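# Move the part from the cabinet rack to the bench

## Task

Remove the part from the rack inside the cabinet and set it down on the bench without moving any of the rack's rods from their positions, then release the part.

## Robot and tools

Robot: two arms, left_arm and right_arm, each with a parallel two-finger gripper. Bases in the scene frame: left_arm at (-0.025, +0.283, 0) m, right_arm at (+0.043, -0.255, 0) m, both facing roughly along +x. Scene frame: origin on the table top midway between the arms, +x pointing out over the table, +z up, left_arm on the +y side. The arm names say nothing about which side of an image they appear on. Gripper frame: fingers extend along the gripper's +z and close along its y. The reported end_effector_position is the point between the finger pads, about 1 cm short of the tips.

The row of 16 numbers. Every motion uses rows of exactly 16 numbers, both arms in every row even if one is idle: x, y, z, qw, qx, qy, qz, opening for left_arm, then the same eight for right_arm. x, y, z are an absolute target for that gripper's point in metres, scene frame; the quaternion is an absolute target orientation, scalar first, scene frame. Opening runs from -1 (closed) to +1 (fully open, 0.094 m). A target more than 0.6 m from the arm's last reported position along any gripper axis gets the call refused and nothing moves. Each control step the controller limits the command to 70 mm and 16 degrees beyond the measured pose, and favours position over orientation. Arms usually stop a centimetre or more short, mostly low. To keep an arm still, resend its last reported pose and intended opening unchanged; to hold an orientation, repeat your own target quaternion rather than the drifting reported one.

Tools:
- execute_actions(actions, pictures): actions is a list holding one item or nothing. An empty list just returns the state (with images). An item {"rows": [...], "steps": n} runs n control steps (1/30 s each, 5 to 15, default 15); rows are 1 to 15 rows of 16 numbers, one per step, with the final row repeated. An item {"steps": n} without rows is a wait of up to 300 steps counted from the previous result, so time spent thinking is included. Images come only with an empty list or pictures: true. The result is returned 5 steps early; those remaining steps run while the operator composes the next reply.
- move(target, speed): target is one 16-number row of absolute poses as above. Each gripper travels in a straight line toward its pose; both finish together, taking 0.5 to 10 s and stopping short if 10 s is not enough. speed is the path's top speed in m/s, 0.002 to 0.5, default 0.25 (turning up to twice that in rad/s). Openings are applied at the start. Paths ignore obstacles and the other arm, and grippers can lag, wander or overshoot the speed, particularly with the arm nearly straight. Faster motion means harder impacts; aiming further beyond a contact presses harder. The result adds a 'move:' line with the outcome (done, off_target, moving, held, fault) and any limits (paced = pose clipped; held = some steps blocked, after which the arm may surge), plus each gripper's distance from its target. If only one arm is named, the other finished fine.
- wait(seconds): 0 to 10 s of letting the scene run with no new command.
- zoom_image(camera, region): enlarges a pixel box [x0, y0, x1, y1] (at most 504x504) from the latest image of cam_high, cam_low (504x504 each), cam_left_wrist or cam_right_wrist (616x616 each).
- read_manual(section): returns only the URDF licence texts; moves nothing.
- finished_scene(scene): ends the given scene irreversibly and reports whether the goal was met. Replying without any tool call also ends things.

Reading results: the state line shows each gripper's position and wxyz quaternion in the scene frame; printed positions may be somewhat off, more at long reach. grip_measured is the finger gap on the command scale; the last Joint positions entry is the gap in metres. 'pose unreachable' means a clearance check changed or stopped a command for the named arm; HELD marks steps where the row was not fully sent. 'Hand target' (only when nothing is pending) is the pose the controller is currently heading for. After an action ends an arm drifts at most 70 mm more, toward its last clipped pose, so check the result and send the remainder. Joint limits (rad): waist -2.618..3.054, shoulder 0..3.142, elbow 0..3.142, wrist pitch and yaw -1.571..1.571, wrist roll -2.094..2.094. Joint torques are raw drive outputs with per-arm offsets and noise.

Gripping: to hold something, command an opening below grip_measured; roughly 0.03 under grips firmly, less grips gently. Pad force tops out near 50-62 N and is weaker on very thin parts. The held part may occasionally be jerked, and loose items nudged, by outside disturbances.

Avoid: dropping or sliding the part, slamming into the cabinet, displacing the rack rods, knocking anything off the table (an outright failure), and letting the arms collide or push on each other. Long holds heat motors: MOTOR HOT appears at 75 °C, at 90 °C the arm halts for 10 s, and at 100 °C it goes limp and falls (OVER-TEMPERATURE FAULT). A FAULT line can cut short a move, action or wait. Release the part on the bench before finishing.

Each tool is called by a JSON object that holds its "name" and its "arguments", one argument or row to a line.

## Session

{"name": "execute_actions", "arguments": {
  "actions": []
}}

Scene clock: 0.00 s of 4320.00 s.
left_arm: end_effector_position=(+0.0020, -0.1240, +0.2787) grip_measured=+1.000 end_effector_quat_wxyz=(+0.279, +0.957, -0.068, +0.046) | right_arm: end_effector_position=(+0.5205, -0.1682, +0.2335) grip_measured=+1.000 end_effector_quat_wxyz=(+0.224, +0.609, +0.740, +0.178)
Joint positions: left_arm=[-1.449  1.666  1.86  -1.193 -0.021  1.774  0.094] | right_arm=[ 0.15   1.923  1.986 -1.066  0.132  1.564  0.094]
Joint velocities: left_arm=[ 0.007 -0.002  0.007 -0.037 -0.037 -0.037  0.   ] | right_arm=[-0.017  0.002 -0.012  0.022 -0.037 -0.095  0.   ]
Joint torques (N m, as the arm reports them, + toward a larger angle): no reading
Motor temperatures (°C, as the motors report them): left_arm=[24 22 24 23 23 24] | right_arm=[22 21 21 21 25 23]
Hand target (left_arm): +0.001, -0.123, +0.285; +0.287, +0.955, -0.067, +0.043
Hand target (right_arm): +0.520, -0.170, +0.238; +0.230, +0.607, +0.740, +0.177

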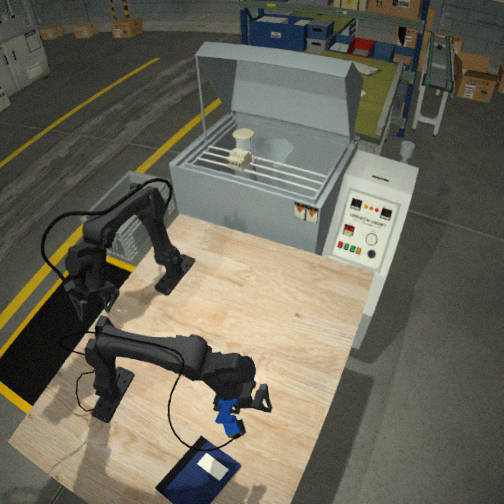

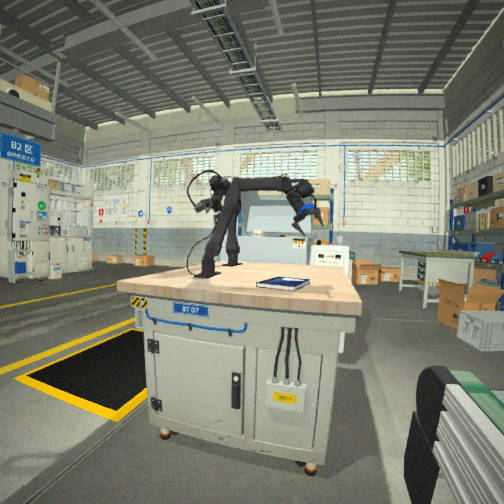

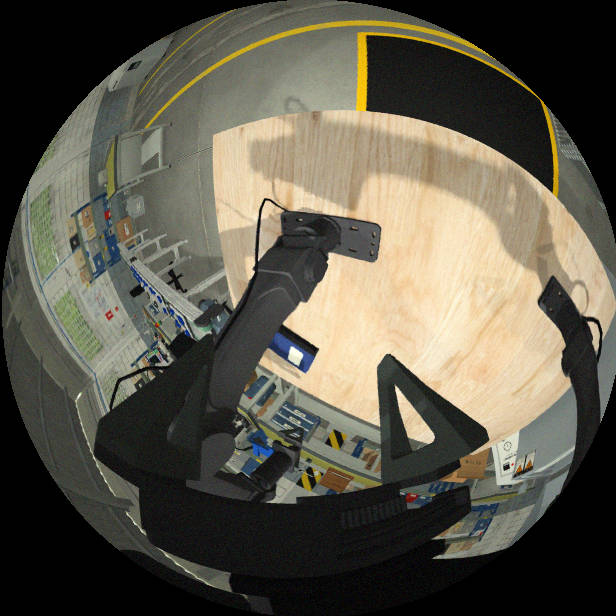

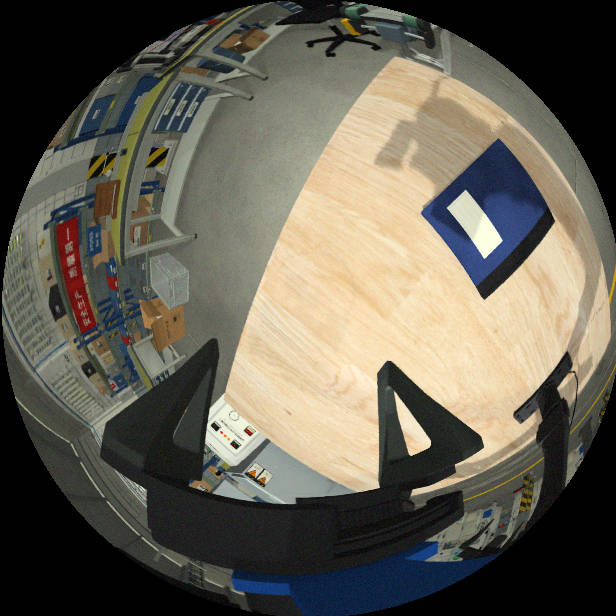

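{"name": "zoom_image", "arguments": {
  "camera": "cam_high",
  "region": [160, 90, 370, 260]
}}

{"name": "zoom_image", "arguments": {
  "camera": "cam_low",
  "region": [200, 170, 360, 290]
}}

Region (160, 90, 370, 260) of cam_high's 504x504 image, scaled by 2.400, with more detail than that image has; it fills the top 408 rows of this view, and the rest is white.

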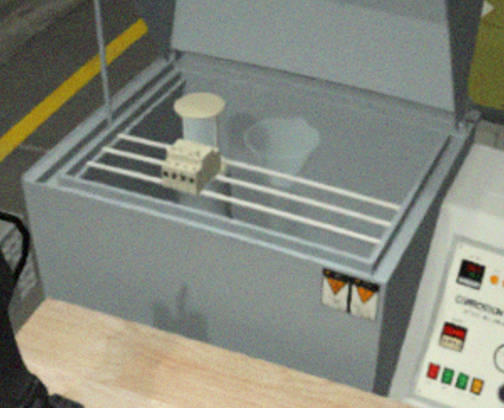

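Region (200, 170, 360, 290) of cam_low's 504x504 image, scaled by 3.150, with more detail than that image has; it fills the top 378 rows of this view, and the rest is white.

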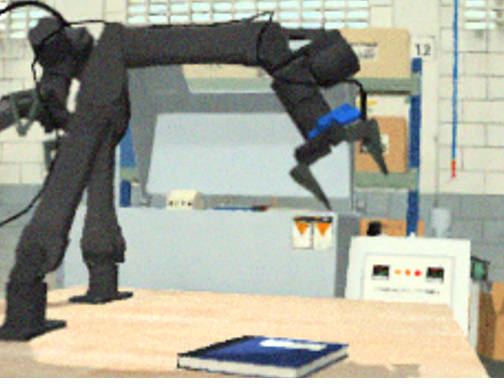

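{"name": "move", "arguments": {
  "target": [0.3,0.2,0.35,0.259,0,0.966,0,1,0.52,-0.17,0.238,0.23,0.607,0.74,0.177,1],
  "speed": 0.35
}}

{"name": "move", "arguments": {
  "target": [-0.04,0.68,0.38,0.183,-0.683,0.683,0.183,1,0.52,-0.17,0.238,0.23,0.607,0.74,0.177,1],
  "speed": 0.35
}}

Scene clock: 5.90 s of 4320.00 s.
left_arm: end_effector_position=(+0.2966, +0.2019, +0.3456) grip_measured=+1.000 end_effector_quat_wxyz=(+0.270, +0.006, +0.963, -0.016) | right_arm: end_effector_position=(+0.5205, -0.1682, +0.2335) grip_measured=+1.000 end_effector_quat_wxyz=(+0.224, +0.609, +0.740, +0.178)
Joint positions: left_arm=[-0.256  1.586  2.116 -1.567 -0.134 -0.275  0.094] | right_arm=[ 0.15   1.923  1.986 -1.066  0.132  1.564  0.094]
Joint velocities: left_arm=[ 0.007  0.007 -0.002 -0.007  0.051 -0.066  0.   ] | right_arm=[-0.002  0.007 -0.017 -0.007  0.022  0.022  0.   ]
Joint torques (N m, as the arm reports them, + toward a larger angle): left_arm=[ 0.81 -4.32  8.47  0.82 -0.08 -0.12] | right_arm=[ 0.06 -9.02  8.97  1.33  0.18 -0.05]
Motor temperatures (°C, as the motors report them): left_arm=[24 22 24 24 23 24] | right_arm=[22 22 22 21 25 23]
Hand target (left_arm): +0.297, +0.203, +0.351; +0.275, -0.002, +0.961, -0.020
Hand target (right_arm): +0.520, -0.170, +0.238; +0.230, +0.607, +0.740, +0.177
Off the commanded pose (left_arm): 0.006 m, 2 deg.
Off the commanded pose (right_arm): 0.005 m, 1 deg.
joint sent to its limit (left arm) — the command would take joint 4 (wrist pitch) past its lower limit, so that joint was sent only as far as its limit.
Kept back: nothing.
move: done
camera_calibration (this result's frames):
cam_left_wrist: T_world_to_cam=[[0.145033, -0.967565, 0.206842, 0.0778927], [-0.982007, -0.115212, 0.149625, 0.292567], [-0.120941, -0.224821, -0.966865, 0.520809], [0, 0, 0, 1]] pos_world=[0.338993, 0.226162, 0.443666]

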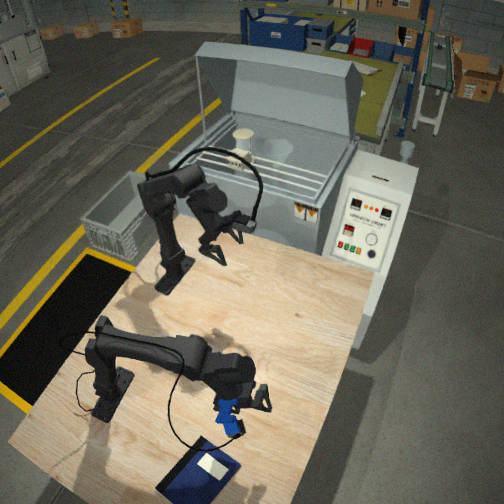

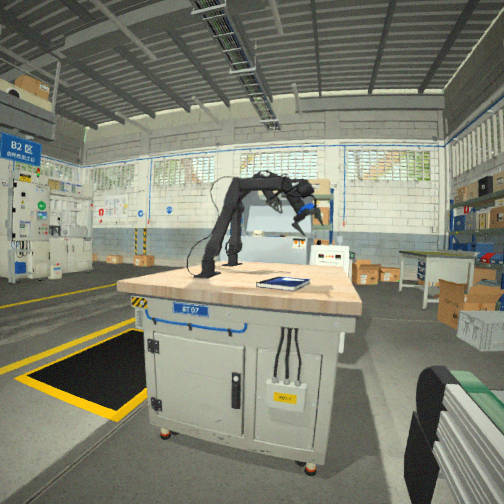

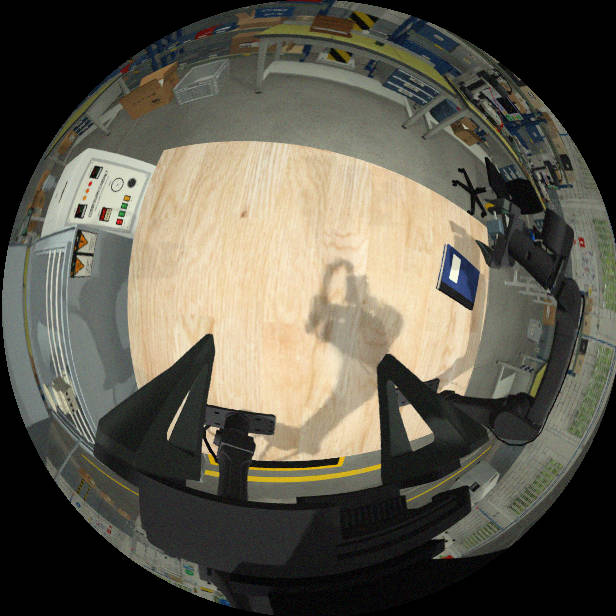

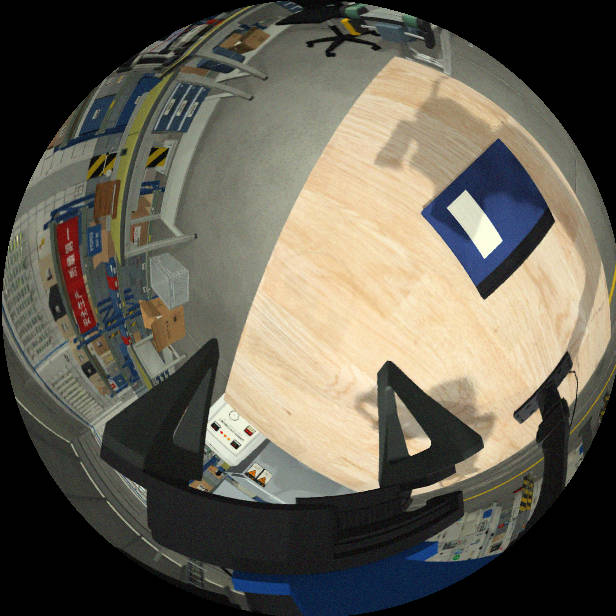

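Scene clock: 8.77 s of 4320.00 s.
left_arm: end_effector_position=(-0.0445, +0.6794, +0.3670) grip_measured=+1.000 end_effector_quat_wxyz=(-0.233, +0.673, -0.670, -0.208) | right_arm: end_effector_position=(+0.5205, -0.1682, +0.2335) grip_measured=+1.000 end_effector_quat_wxyz=(+0.224, +0.609, +0.740, +0.178)
Joint positions: left_arm=[ 1.722  1.834  2.471 -1.577  0.082  0.053  0.094] | right_arm=[ 0.15   1.923  1.986 -1.066  0.132  1.564  0.094]
Joint velocities: left_arm=[-0.012  0.007  0.007 -0.081  0.007 -0.051  0.   ] | right_arm=[-0.002  0.007  0.012 -0.066 -0.11  -0.022  0.   ]
Joint torques (N m, as the arm reports them, + toward a larger angle): left_arm=[ 0.36 -7.64  7.82  0.94  0.05 -0.07] | right_arm=[ 0.04 -9.04  8.91  1.33  0.18 -0.04]
Motor temperatures (°C, as the motors report them): left_arm=[24 22 24 24 23 24] | right_arm=[22 22 22 22 25 23]
Hand target (left_arm): -0.047, +0.678, +0.378; -0.240, +0.674, -0.662, -0.221
Hand target (right_arm): +0.520, -0.170, +0.238; +0.230, +0.607, +0.740, +0.177
Off the commanded pose (left_arm): 0.014 m, 7 deg.
Off the commanded pose (right_arm): 0.005 m, 1 deg.
joint sent to its limit (left arm) — the command would take joint 4 (wrist pitch) past its lower limit, so that joint was sent only as far as its limit.
Kept back: nothing.
move: off_target (left_arm)
camera_calibration (this result's frames):
cam_left_wrist: T_world_to_cam=[[0.963423, 0.140937, 0.227932, -0.139512], [0.129175, -0.989436, 0.0658018, 0.683557], [0.234798, -0.0339519, -0.971451, 0.49551], [0, 0, 0, 1]] pos_world=[-0.0702338, 0.712822, 0.468184]

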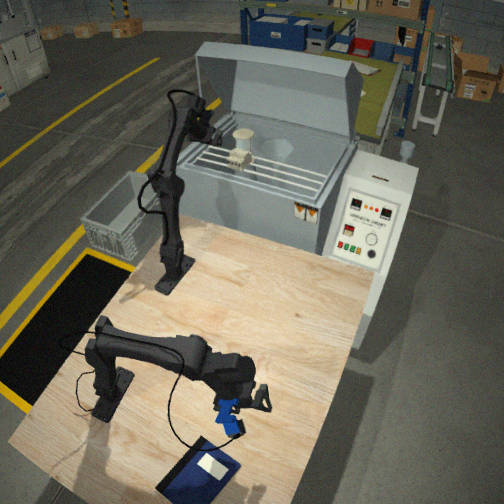

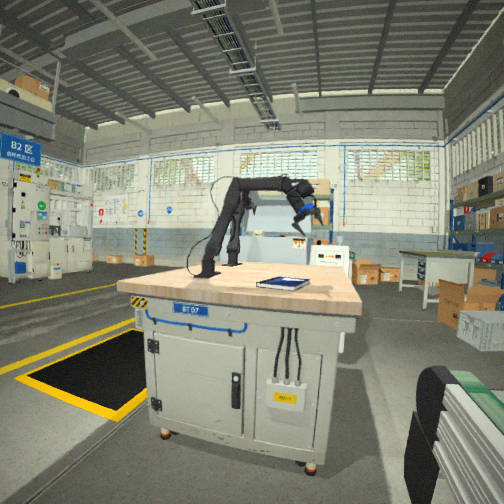

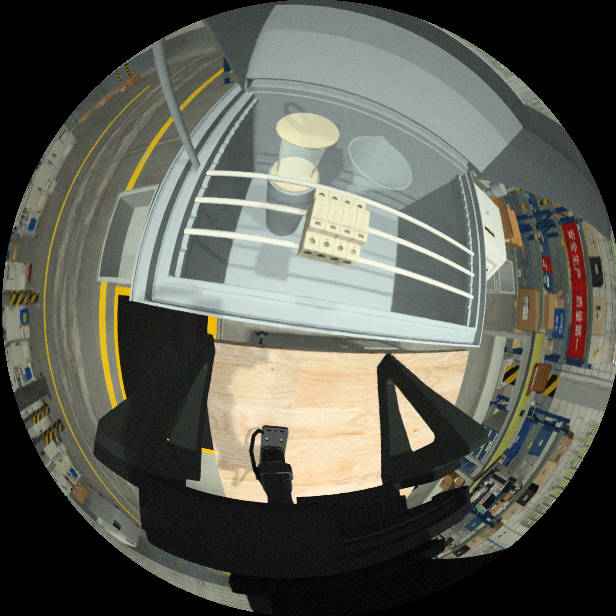

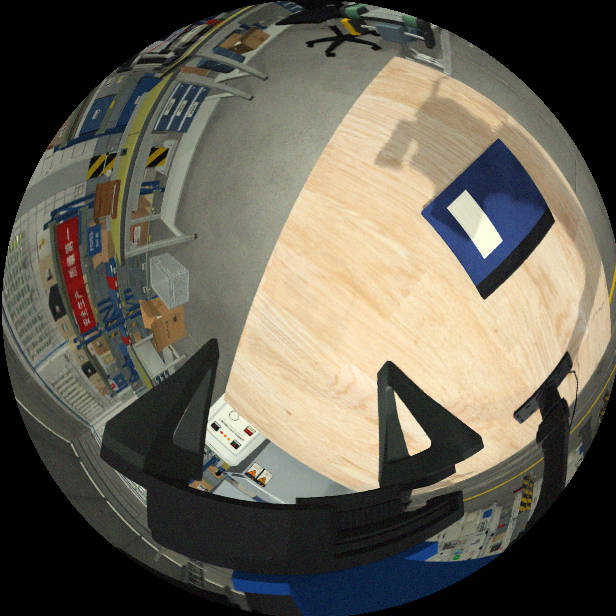

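{"name": "zoom_image", "arguments": {
  "camera": "cam_left_wrist",
  "region": [240, 100, 440, 300]
}}

Region (240, 100, 440, 300) of cam_left_wrist's 616x616 image, scaled by 2.520, with more detail than that image has.

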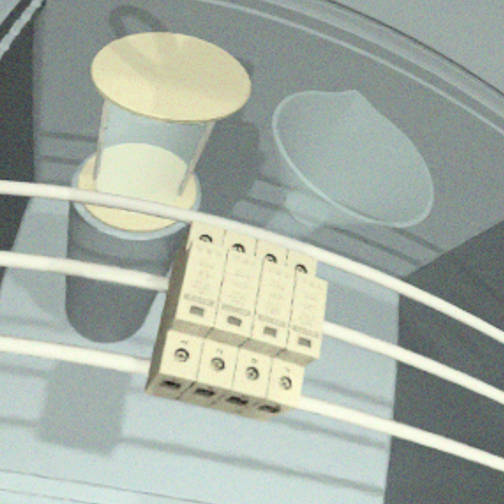

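{"name": "move", "arguments": {
  "target": [-0.003,0.783,0.29,0.227,-0.626,0.72,0.197,1,0.52,-0.17,0.238,0.23,0.607,0.74,0.177,1],
  "speed": 0.15
}}

Scene clock: 10.80 s of 4320.00 s.
left_arm: end_effector_position=(-0.0046, +0.7752, +0.2688) grip_measured=+1.000 end_effector_quat_wxyz=(-0.207, +0.636, -0.723, -0.172) | right_arm: end_effector_position=(+0.5205, -0.1682, +0.2335) grip_measured=+1.000 end_effector_quat_wxyz=(+0.224, +0.609, +0.740, +0.178)
Joint positions: left_arm=[ 1.621  2.086  2.401 -1.345  0.072  0.09   0.094] | right_arm=[ 0.15   1.923  1.986 -1.066  0.132  1.564  0.094]
Joint velocities: left_arm=[ 0.017 -0.007  0.002 -0.066  0.007 -0.007  0.   ] | right_arm=[-0.002 -0.007 -0.002 -0.007 -0.037  0.11   0.   ]
Joint torques (N m, as the arm reports them, + toward a larger angle): left_arm=[ -0.57 -11.33   8.88   1.05   0.01   0.13] | right_arm=[ 0.06 -9.05  8.95  1.34  0.18 -0.04]
Motor temperatures (°C, as the motors report them): left_arm=[24 22 24 24 23 24] | right_arm=[22 22 22 22 25 23]
Hand target (left_arm): -0.004, +0.781, +0.288; +0.226, -0.625, +0.720, +0.199
Hand target (right_arm): +0.520, -0.170, +0.238; +0.230, +0.607, +0.740, +0.177
Off the commanded pose (left_arm): 0.023 m, 4 deg.
Off the commanded pose (right_arm): 0.005 m, 1 deg.
Kept back: nothing.
move: off_target (left_arm)
camera_calibration (this result's frames):
cam_left_wrist: T_world_to_cam=[[0.980166, 0.0365943, 0.194773, -0.0791581], [0.00705484, -0.988624, 0.150242, 0.755781], [0.198055, -0.145888, -0.969273, 0.480026], [0, 0, 0, 1]] pos_world=[-0.0228154, 0.82011, 0.367144]

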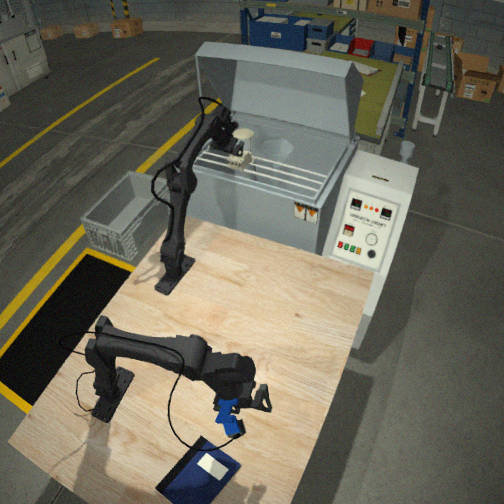

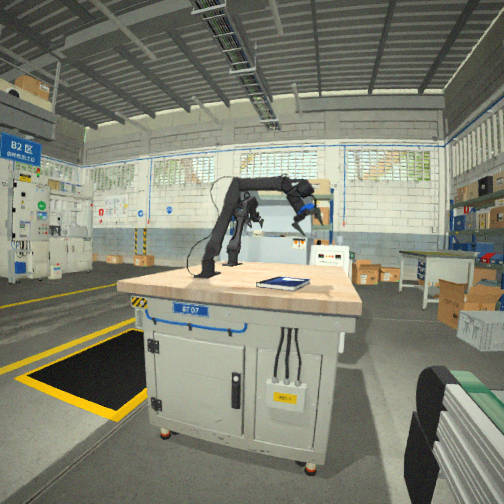

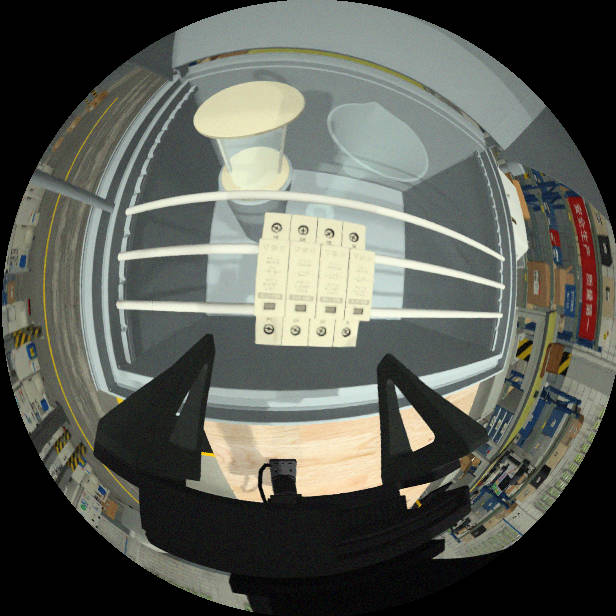

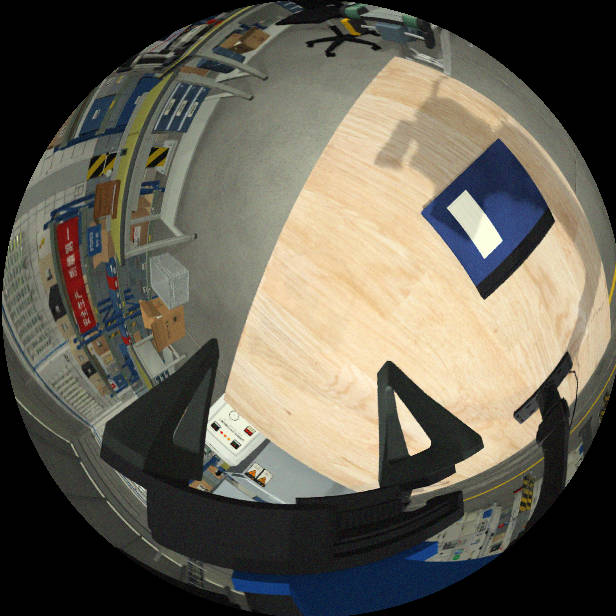

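{"name": "move", "arguments": {
  "target": [0.002,0.826,0.285,0.222,-0.645,0.703,0.203,1,0.52,-0.17,0.238,0.23,0.607,0.74,0.177,1],
  "speed": 0.08
}}

Scene clock: 12.07 s of 4320.00 s.
left_arm: end_effector_position=(-0.0002, +0.8261, +0.2747) grip_measured=+1.000 end_effector_quat_wxyz=(-0.235, +0.640, -0.700, -0.212) | right_arm: end_effector_position=(+0.5205, -0.1682, +0.2335) grip_measured=+1.000 end_effector_quat_wxyz=(+0.224, +0.609, +0.740, +0.178)
Joint positions: left_arm=[ 1.603  2.343  2.82  -1.404  0.037  0.042  0.094] | right_arm=[ 0.15   1.923  1.986 -1.066  0.132  1.564  0.094]
Joint velocities: left_arm=[-0.007 -0.012  0.032  0.051 -0.051 -0.007  0.   ] | right_arm=[-0.007  0.007  0.007 -0.066  0.022 -0.022  0.   ]
Joint torques (N m, as the arm reports them, + toward a larger angle): left_arm=[ -0.7  -11.97   8.63   0.96  -0.08  -0.09] | right_arm=[ 0.03 -9.08  8.97  1.34  0.17 -0.05]
Motor temperatures (°C, as the motors report them): left_arm=[24 22 24 24 23 24] | right_arm=[22 23 22 22 25 23]
Hand target (left_arm): +0.001, +0.826, +0.284; +0.242, -0.639, +0.696, +0.222
Hand target (right_arm): +0.520, -0.170, +0.238; +0.230, +0.607, +0.740, +0.177
Off the commanded pose (left_arm): 0.010 m, 2 deg.
Off the commanded pose (right_arm): 0.005 m, 1 deg.
elbow stopped short (left arm): the move would have taken joint 3 (elbow) straighter than the controller allows; a more bent joint 3 avoids this.
Kept back: nothing.
move: done
camera_calibration (this result's frames):
cam_left_wrist: T_world_to_cam=[[0.978233, 0.0568698, 0.199567, -0.104576], [0.0474715, -0.99754, 0.0515705, 0.839672], [0.202008, -0.0409743, -0.978526, 0.408165], [0, 0, 0, 1]] pos_world=[-0.020014, 0.860278, 0.376968]

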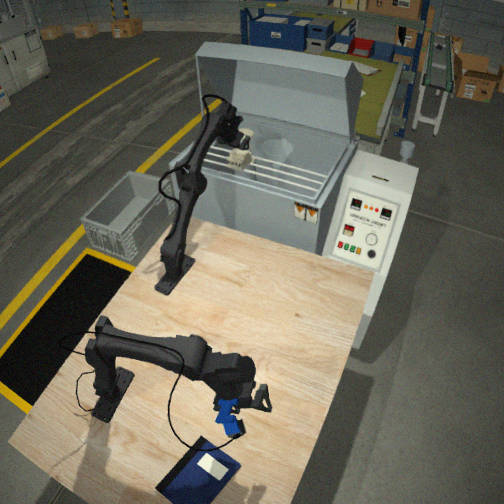

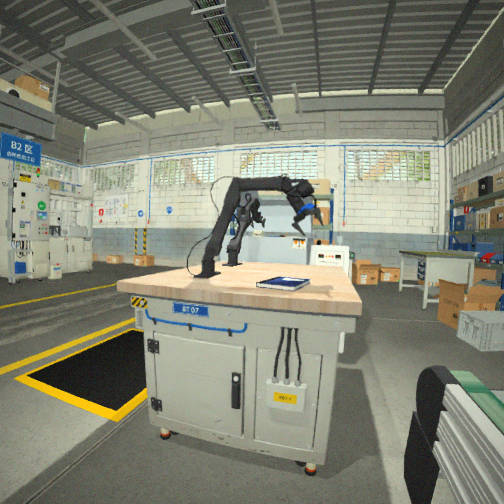

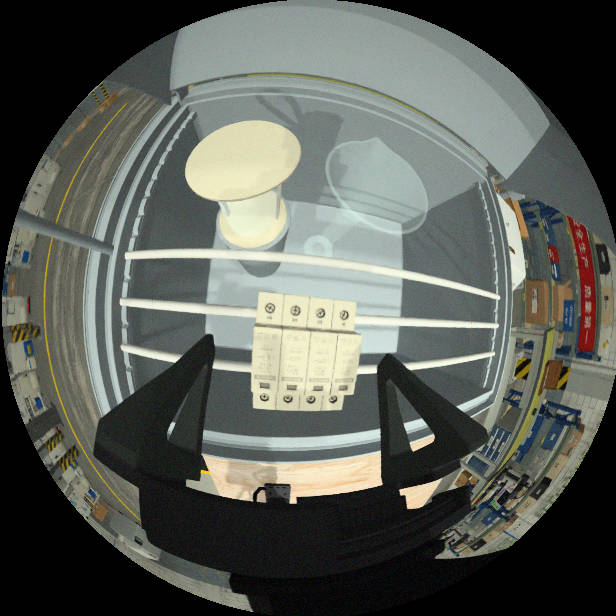

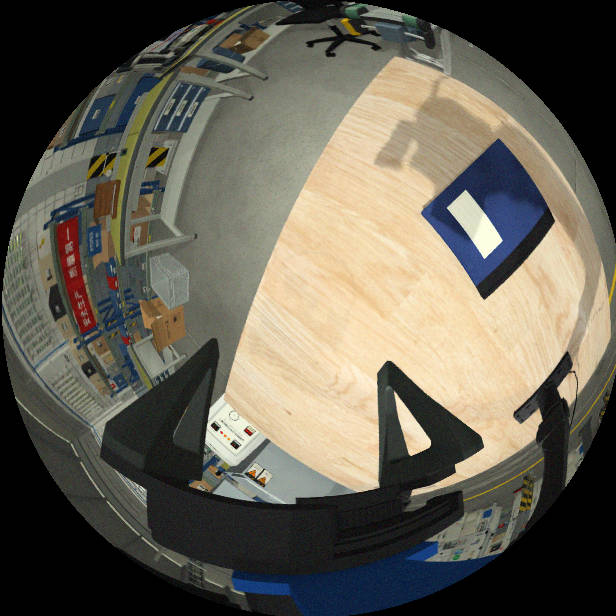

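{"name": "move", "arguments": {
  "target": [0.006,0.822,0.228,0.235,-0.64,0.7,0.212,1,0.52,-0.17,0.238,0.23,0.607,0.74,0.177,1],
  "speed": 0.05
}}

Scene clock: 13.93 s of 4320.00 s.
left_arm: end_effector_position=(+0.0039, +0.8203, +0.2146) grip_measured=+1.000 end_effector_quat_wxyz=(-0.223, +0.643, -0.705, -0.198) | right_arm: end_effector_position=(+0.5205, -0.1682, +0.2335) grip_measured=+1.000 end_effector_quat_wxyz=(+0.224, +0.609, +0.740, +0.178)
Joint positions: left_arm=[ 1.595  2.109  2.166 -1.023  0.036  0.038  0.094] | right_arm=[ 0.15   1.923  1.986 -1.066  0.132  1.564  0.094]
Joint velocities: left_arm=[ 0.012 -0.012 -0.012 -0.081  0.051  0.022  0.   ] | right_arm=[-0.002  0.002 -0.007  0.007 -0.007  0.037  0.   ]
Joint torques (N m, as the arm reports them, + toward a larger angle): left_arm=[ -0.7  -14.25   5.69   1.17  -0.08  -0.09] | right_arm=[ 0.07 -9.07  8.92  1.34  0.19 -0.04]
Motor temperatures (°C, as the motors report them): left_arm=[24 23 24 25 23 24] | right_arm=[22 23 22 22 25 23]
Hand target (left_arm): +0.006, +0.820, +0.227; +0.235, -0.640, +0.700, +0.212
Hand target (right_arm): +0.520, -0.170, +0.238; +0.230, +0.607, +0.740, +0.177
Off the commanded pose (left_arm): 0.014 m, 2 deg.
Off the commanded pose (right_arm): 0.005 m, 1 deg.
Kept back: nothing.
move: off_target (left_arm)
camera_calibration (this result's frames):
cam_left_wrist: T_world_to_cam=[[0.978364, 0.0610245, 0.197684, -0.099267], [0.043754, -0.994927, 0.0905869, 0.826291], [0.202209, -0.0799775, -0.976071, 0.379717], [0, 0, 0, 1]] pos_world=[-0.0158165, 0.858526, 0.315404]

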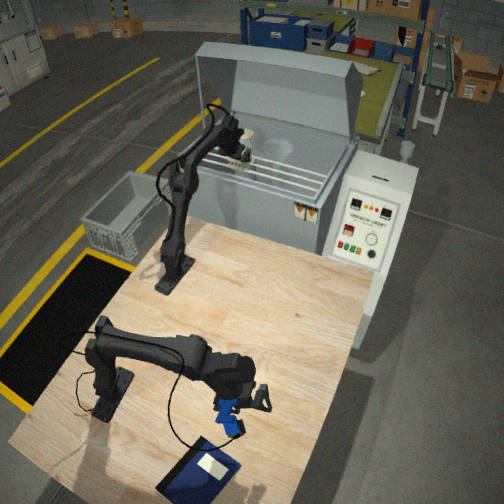

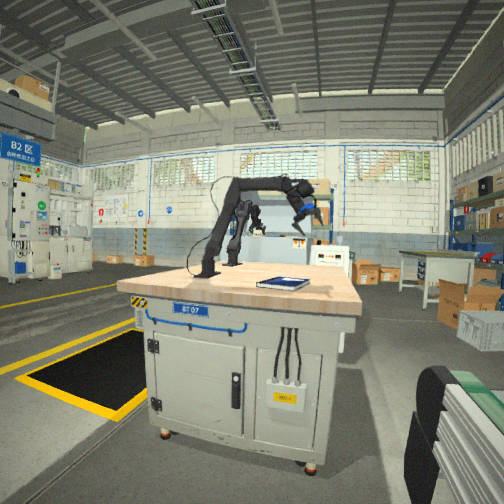

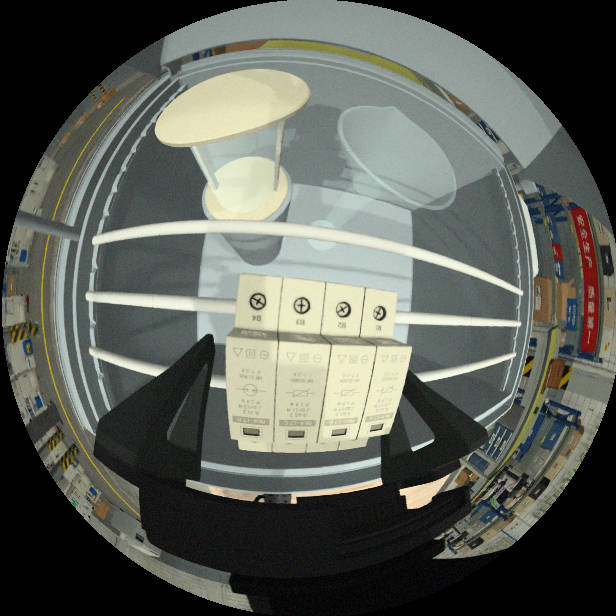

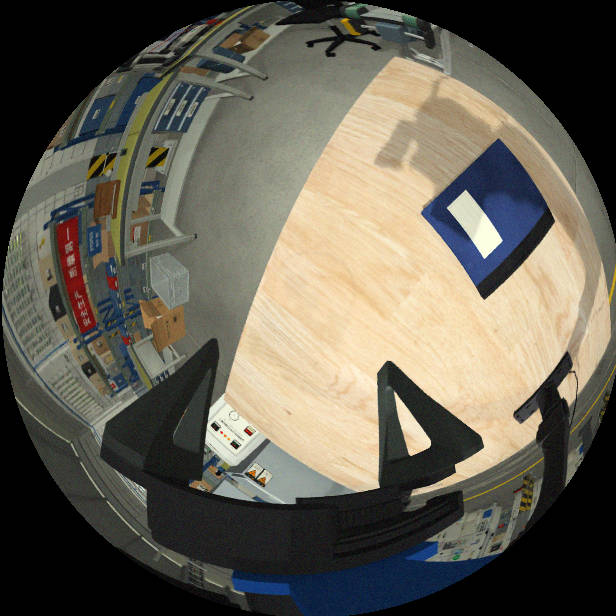

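Close; 72 mm corresponds to about 0.53.

{"name": "execute_actions", "arguments": {
  "actions": [
    {"rows":[[0.006,0.822,0.228,0.235,-0.64,0.7,0.212,0.7,0.52,-0.17,0.238,0.23,0.607,0.74,0.177,1],[0.006,0.822,0.228,0.235,-0.64,0.7,0.212,0.65,0.52,-0.17,0.238,0.23,0.607,0.74,0.177,1],[0.006,0.822,0.228,0.235,-0.64,0.7,0.212,0.6,0.52,-0.17,0.238,0.23,0.607,0.74,0.177,1],[0.006,0.822,0.228,0.235,-0.64,0.7,0.212,0.57,0.52,-0.17,0.238,0.23,0.607,0.74,0.177,1],[0.006,0.822,0.228,0.235,-0.64,0.7,0.212,0.54,0.52,-0.17,0.238,0.23,0.607,0.74,0.177,1],[0.006,0.822,0.228,0.235,-0.64,0.7,0.212,0.5,0.52,-0.17,0.238,0.23,0.607,0.74,0.177,1]]}
  ]
}}

{"name": "execute_actions", "arguments": {
  "actions": [
    {"steps":10}
  ]
}}

Scene clock: 14.57 s of 4320.00 s.
left_arm: end_effector_position=(+0.0060, +0.8203, +0.2147) grip_measured=+0.529 end_effector_quat_wxyz=(-0.224, +0.642, -0.706, -0.197) | right_arm: end_effector_position=(+0.5205, -0.1682, +0.2335) grip_measured=+1.000 end_effector_quat_wxyz=(+0.224, +0.609, +0.740, +0.178)
Joint positions: left_arm=[ 1.592  2.109  2.166 -1.022  0.038  0.036  0.072] | right_arm=[ 0.15   1.923  1.986 -1.066  0.132  1.564  0.094]
Joint velocities: left_arm=[ 0.002 -0.002 -0.002 -0.007 -0.037 -0.037 -0.   ] | right_arm=[ 0.002  0.012 -0.017 -0.037 -0.037  0.022  0.   ]
Joint torques (N m, as the arm reports them, + toward a larger angle): left_arm=[ -0.25 -13.37   7.18   1.11  -0.09  -0.06] | right_arm=[ 0.05 -9.06  8.96  1.33  0.18 -0.05]
Motor temperatures (°C, as the motors report them): left_arm=[24 23 24 25 23 24] | right_arm=[22 23 22 22 25 23]
Steps of this call (steps 1 to 9: nothing new was sent; steps 10 to 19: the first 10 steps of this action). Readings (end_effector_position):
10: left_arm (+0.0039, +0.8205, +0.2147) | right_arm (+0.5205, -0.1682, +0.2335)
11: left_arm (+0.0040, +0.8204, +0.2147) | right_arm (+0.5205, -0.1682, +0.2335)
13: left_arm (+0.0051, +0.8204, +0.2147) | right_arm (+0.5205, -0.1682, +0.2335)
17: left_arm (+0.0060, +0.8203, +0.2147) | right_arm (+0.5205, -0.1682, +0.2335)
19: the state above

Scene clock: 14.90 s of 4320.00 s.
left_arm: end_effector_position=(+0.0060, +0.8203, +0.2147) grip_measured=+0.529 end_effector_quat_wxyz=(-0.224, +0.642, -0.706, -0.197) | right_arm: end_effector_position=(+0.5205, -0.1682, +0.2335) grip_measured=+1.000 end_effector_quat_wxyz=(+0.224, +0.609, +0.740, +0.178)
Joint positions: left_arm=[ 1.592  2.109  2.166 -1.022  0.038  0.036  0.072] | right_arm=[ 0.15   1.923  1.986 -1.066  0.132  1.564  0.094]
Joint velocities: left_arm=[-0.027 -0.007  0.002 -0.022 -0.022  0.022 -0.001] | right_arm=[-0.002 -0.002  0.002  0.007  0.007 -0.051  0.   ]
Joint torques (N m, as the arm reports them, + toward a larger angle): left_arm=[ -0.28 -13.24   7.28   1.09  -0.06  -0.05] | right_arm=[ 0.03 -9.03  8.94  1.34  0.18 -0.05]
Motor temperatures (°C, as the motors report them): left_arm=[24 23 24 25 23 24] | right_arm=[22 23 22 22 25 23]
Hand target (left_arm): +0.006, +0.822, +0.228; +0.235, -0.640, +0.700, +0.212
Hand target (right_arm): +0.520, -0.170, +0.238; +0.230, +0.607, +0.740, +0.177
Off the commanded pose (left_arm): 0.013 m, 2 deg.
Off the commanded pose (right_arm): 0.005 m, 1 deg.
Kept back: nothing.
Steps of this call (steps 1 to 5: the last 5 steps of your previous action; steps 6 to 10: nothing new was sent). Readings (end_effector_position):
1: left_arm (+0.0060, +0.8203, +0.2147) | right_arm (+0.5205, -0.1682, +0.2335)
2: left_arm (+0.0060, +0.8203, +0.2147) | right_arm (+0.5205, -0.1682, +0.2335)
4: left_arm (+0.0060, +0.8203, +0.2147) | right_arm (+0.5205, -0.1682, +0.2335)
8: left_arm (+0.0060, +0.8203, +0.2147) | right_arm (+0.5205, -0.1682, +0.2335)
10: the state above

Lift slowly; a DIN clip might catch a rod.

{"name": "move", "arguments": {
  "target": [0.006,0.815,0.262,0.235,-0.64,0.7,0.212,0.495,0.52,-0.17,0.238,0.23,0.607,0.74,0.177,1],
  "speed": 0.03
}}

Scene clock: 17.07 s of 4320.00 s.
left_arm: end_effector_position=(+0.0047, +0.8012, +0.2283) grip_measured=+0.529 end_effector_quat_wxyz=(-0.198, +0.650, -0.713, -0.172) | right_arm: end_effector_position=(+0.5205, -0.1682, +0.2335) grip_measured=+1.000 end_effector_quat_wxyz=(+0.224, +0.609, +0.740, +0.178)
Joint positions: left_arm=[ 1.592  2.141  2.317 -1.218  0.035  0.036  0.072] | right_arm=[ 0.15   1.923  1.986 -1.066  0.132  1.564  0.094]
Joint velocities: left_arm=[ 0.017  0.012 -0.002  0.007 -0.037 -0.037 -0.001] | right_arm=[-0.002  0.012 -0.002  0.037 -0.095  0.125  0.   ]
Joint torques (N m, as the arm reports them, + toward a larger angle): left_arm=[ -0.22 -12.97  11.3    1.26  -0.07  -0.06] | right_arm=[ 0.04 -9.07  8.98  1.35  0.18 -0.04]
Motor temperatures (°C, as the motors report them): left_arm=[24 23 24 25 23 24] | right_arm=[22 23 22 22 25 23]
Hand target (left_arm): +0.006, +0.813, +0.263; +0.236, -0.640, +0.700, +0.212
Hand target (right_arm): +0.520, -0.170, +0.238; +0.230, +0.607, +0.740, +0.177
Off the commanded pose (left_arm): 0.036 m, 7 deg.
Off the commanded pose (right_arm): 0.005 m, 1 deg.
Kept back: nothing.
move: off_target (left_arm)
camera_calibration (this result's frames):
cam_left_wrist: T_world_to_cam=[[0.979152, 0.0740626, 0.189147, -0.110046], [0.0426897, -0.985394, 0.164852, 0.781384], [0.198593, -0.15334, -0.968012, 0.448397], [0, 0, 0, 1]] pos_world=[-0.0146535, 0.846879, 0.326056]

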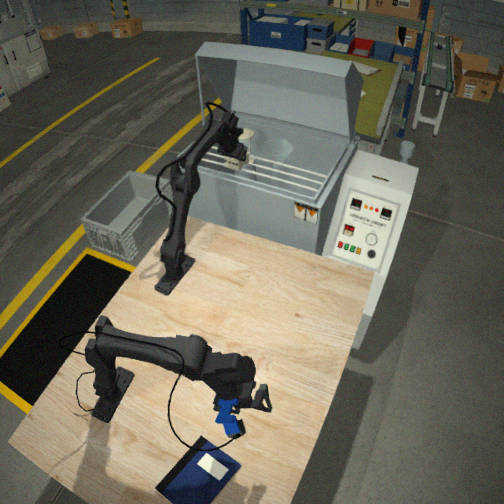

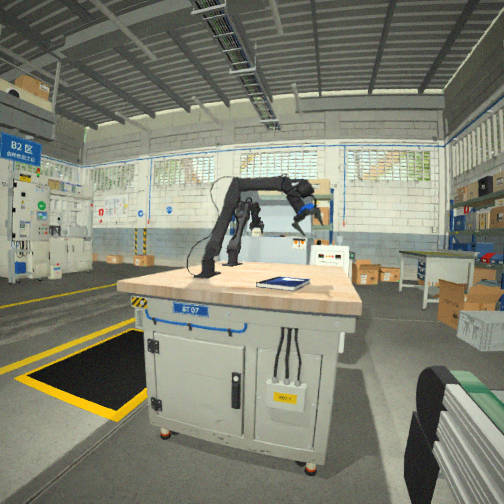

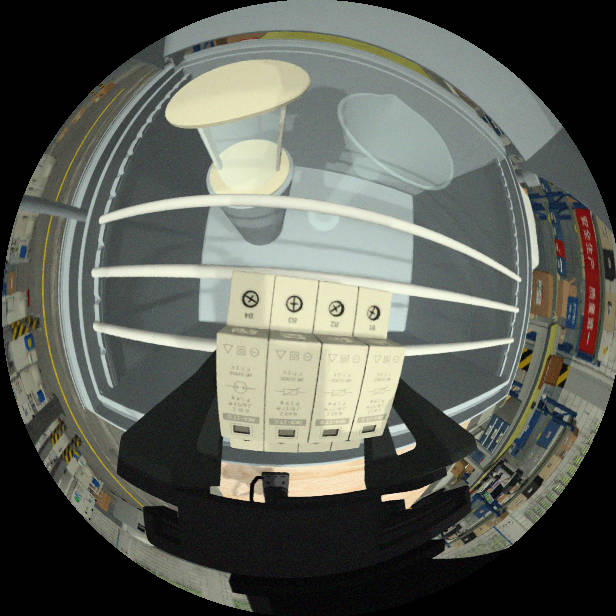

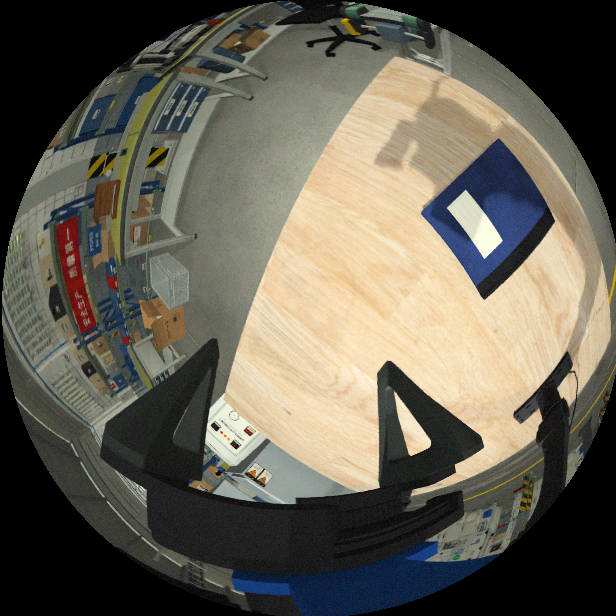

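{"name": "move", "arguments": {
  "target": [0.006,0.79,0.34,0.26,-0.632,0.69,0.238,0.495,0.52,-0.17,0.238,0.23,0.607,0.74,0.177,1],
  "speed": 0.06
}}

Scene clock: 19.70 s of 4320.00 s.
left_arm: end_effector_position=(+0.0034, +0.7829, +0.3050) grip_measured=+0.529 end_effector_quat_wxyz=(-0.226, +0.644, -0.703, -0.200) | right_arm: end_effector_position=(+0.5205, -0.1682, +0.2335) grip_measured=+1.000 end_effector_quat_wxyz=(+0.224, +0.609, +0.740, +0.178)
Joint positions: left_arm=[ 1.592  2.238  2.805 -1.527  0.033  0.029  0.072] | right_arm=[ 0.15   1.923  1.986 -1.066  0.132  1.564  0.094]
Joint velocities: left_arm=[-0.007 -0.007  0.002 -0.007  0.022 -0.007 -0.   ] | right_arm=[-0.017 -0.022 -0.002 -0.007  0.037 -0.051  0.   ]
Joint torques (N m, as the arm reports them, + toward a larger angle): left_arm=[ -0.79 -12.91   9.54   1.41  -0.03  -0.07] | right_arm=[ 0.06 -9.06  8.94  1.34  0.18 -0.05]
Motor temperatures (°C, as the motors report them): left_arm=[24 24 25 25 23 24] | right_arm=[22 23 22 22 25 23]
Hand target (left_arm): +0.006, +0.790, +0.340; -0.268, +0.631, -0.687, -0.242
Hand target (right_arm): +0.520, -0.170, +0.238; +0.230, +0.607, +0.740, +0.177
Off the commanded pose (left_arm): 0.036 m, 6 deg.
Off the commanded pose (right_arm): 0.005 m, 1 deg.
elbow stopped short (left arm): the move would have taken joint 3 (elbow) straighter than the controller allows; a more bent joint 3 avoids this.
Kept back: nothing.
move: off_target (left_arm)
camera_calibration (this result's frames):
cam_left_wrist: T_world_to_cam=[[0.977565, 0.0648753, 0.200393, -0.11819], [0.0489392, -0.995307, 0.0834839, 0.783326], [0.204868, -0.071804, -0.976152, 0.458701], [0, 0, 0, 1]] pos_world=[-0.0167704, 0.820254, 0.406052]

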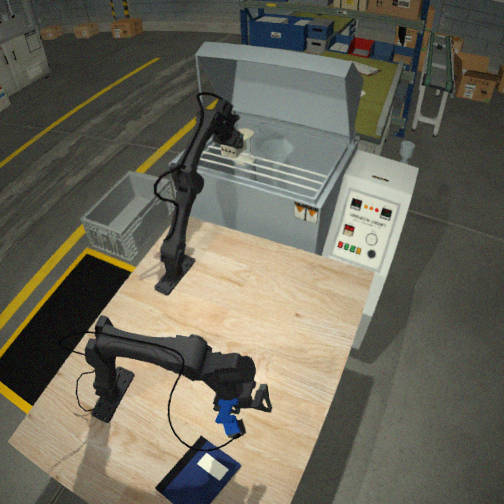

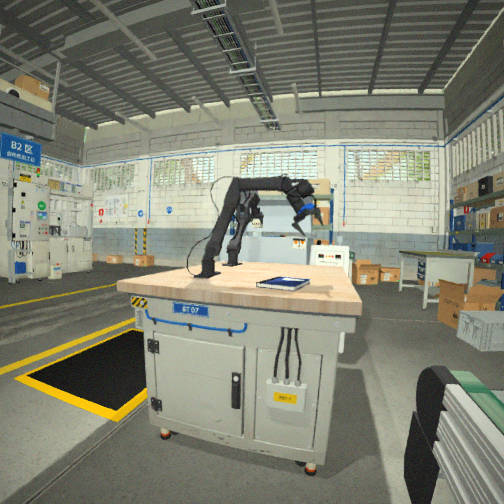

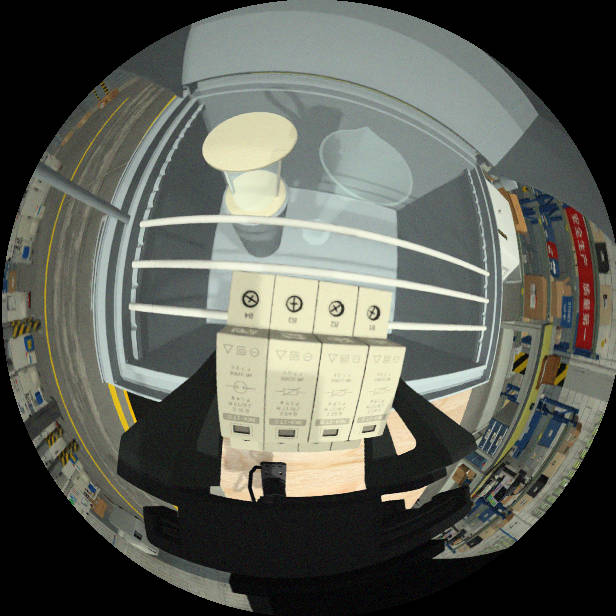

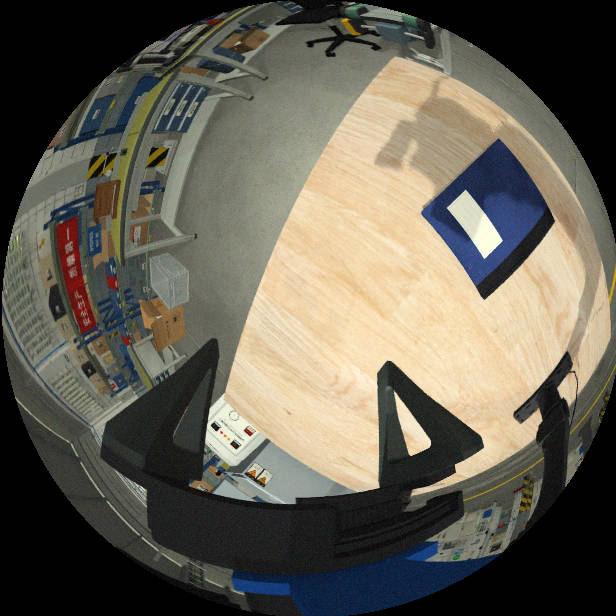

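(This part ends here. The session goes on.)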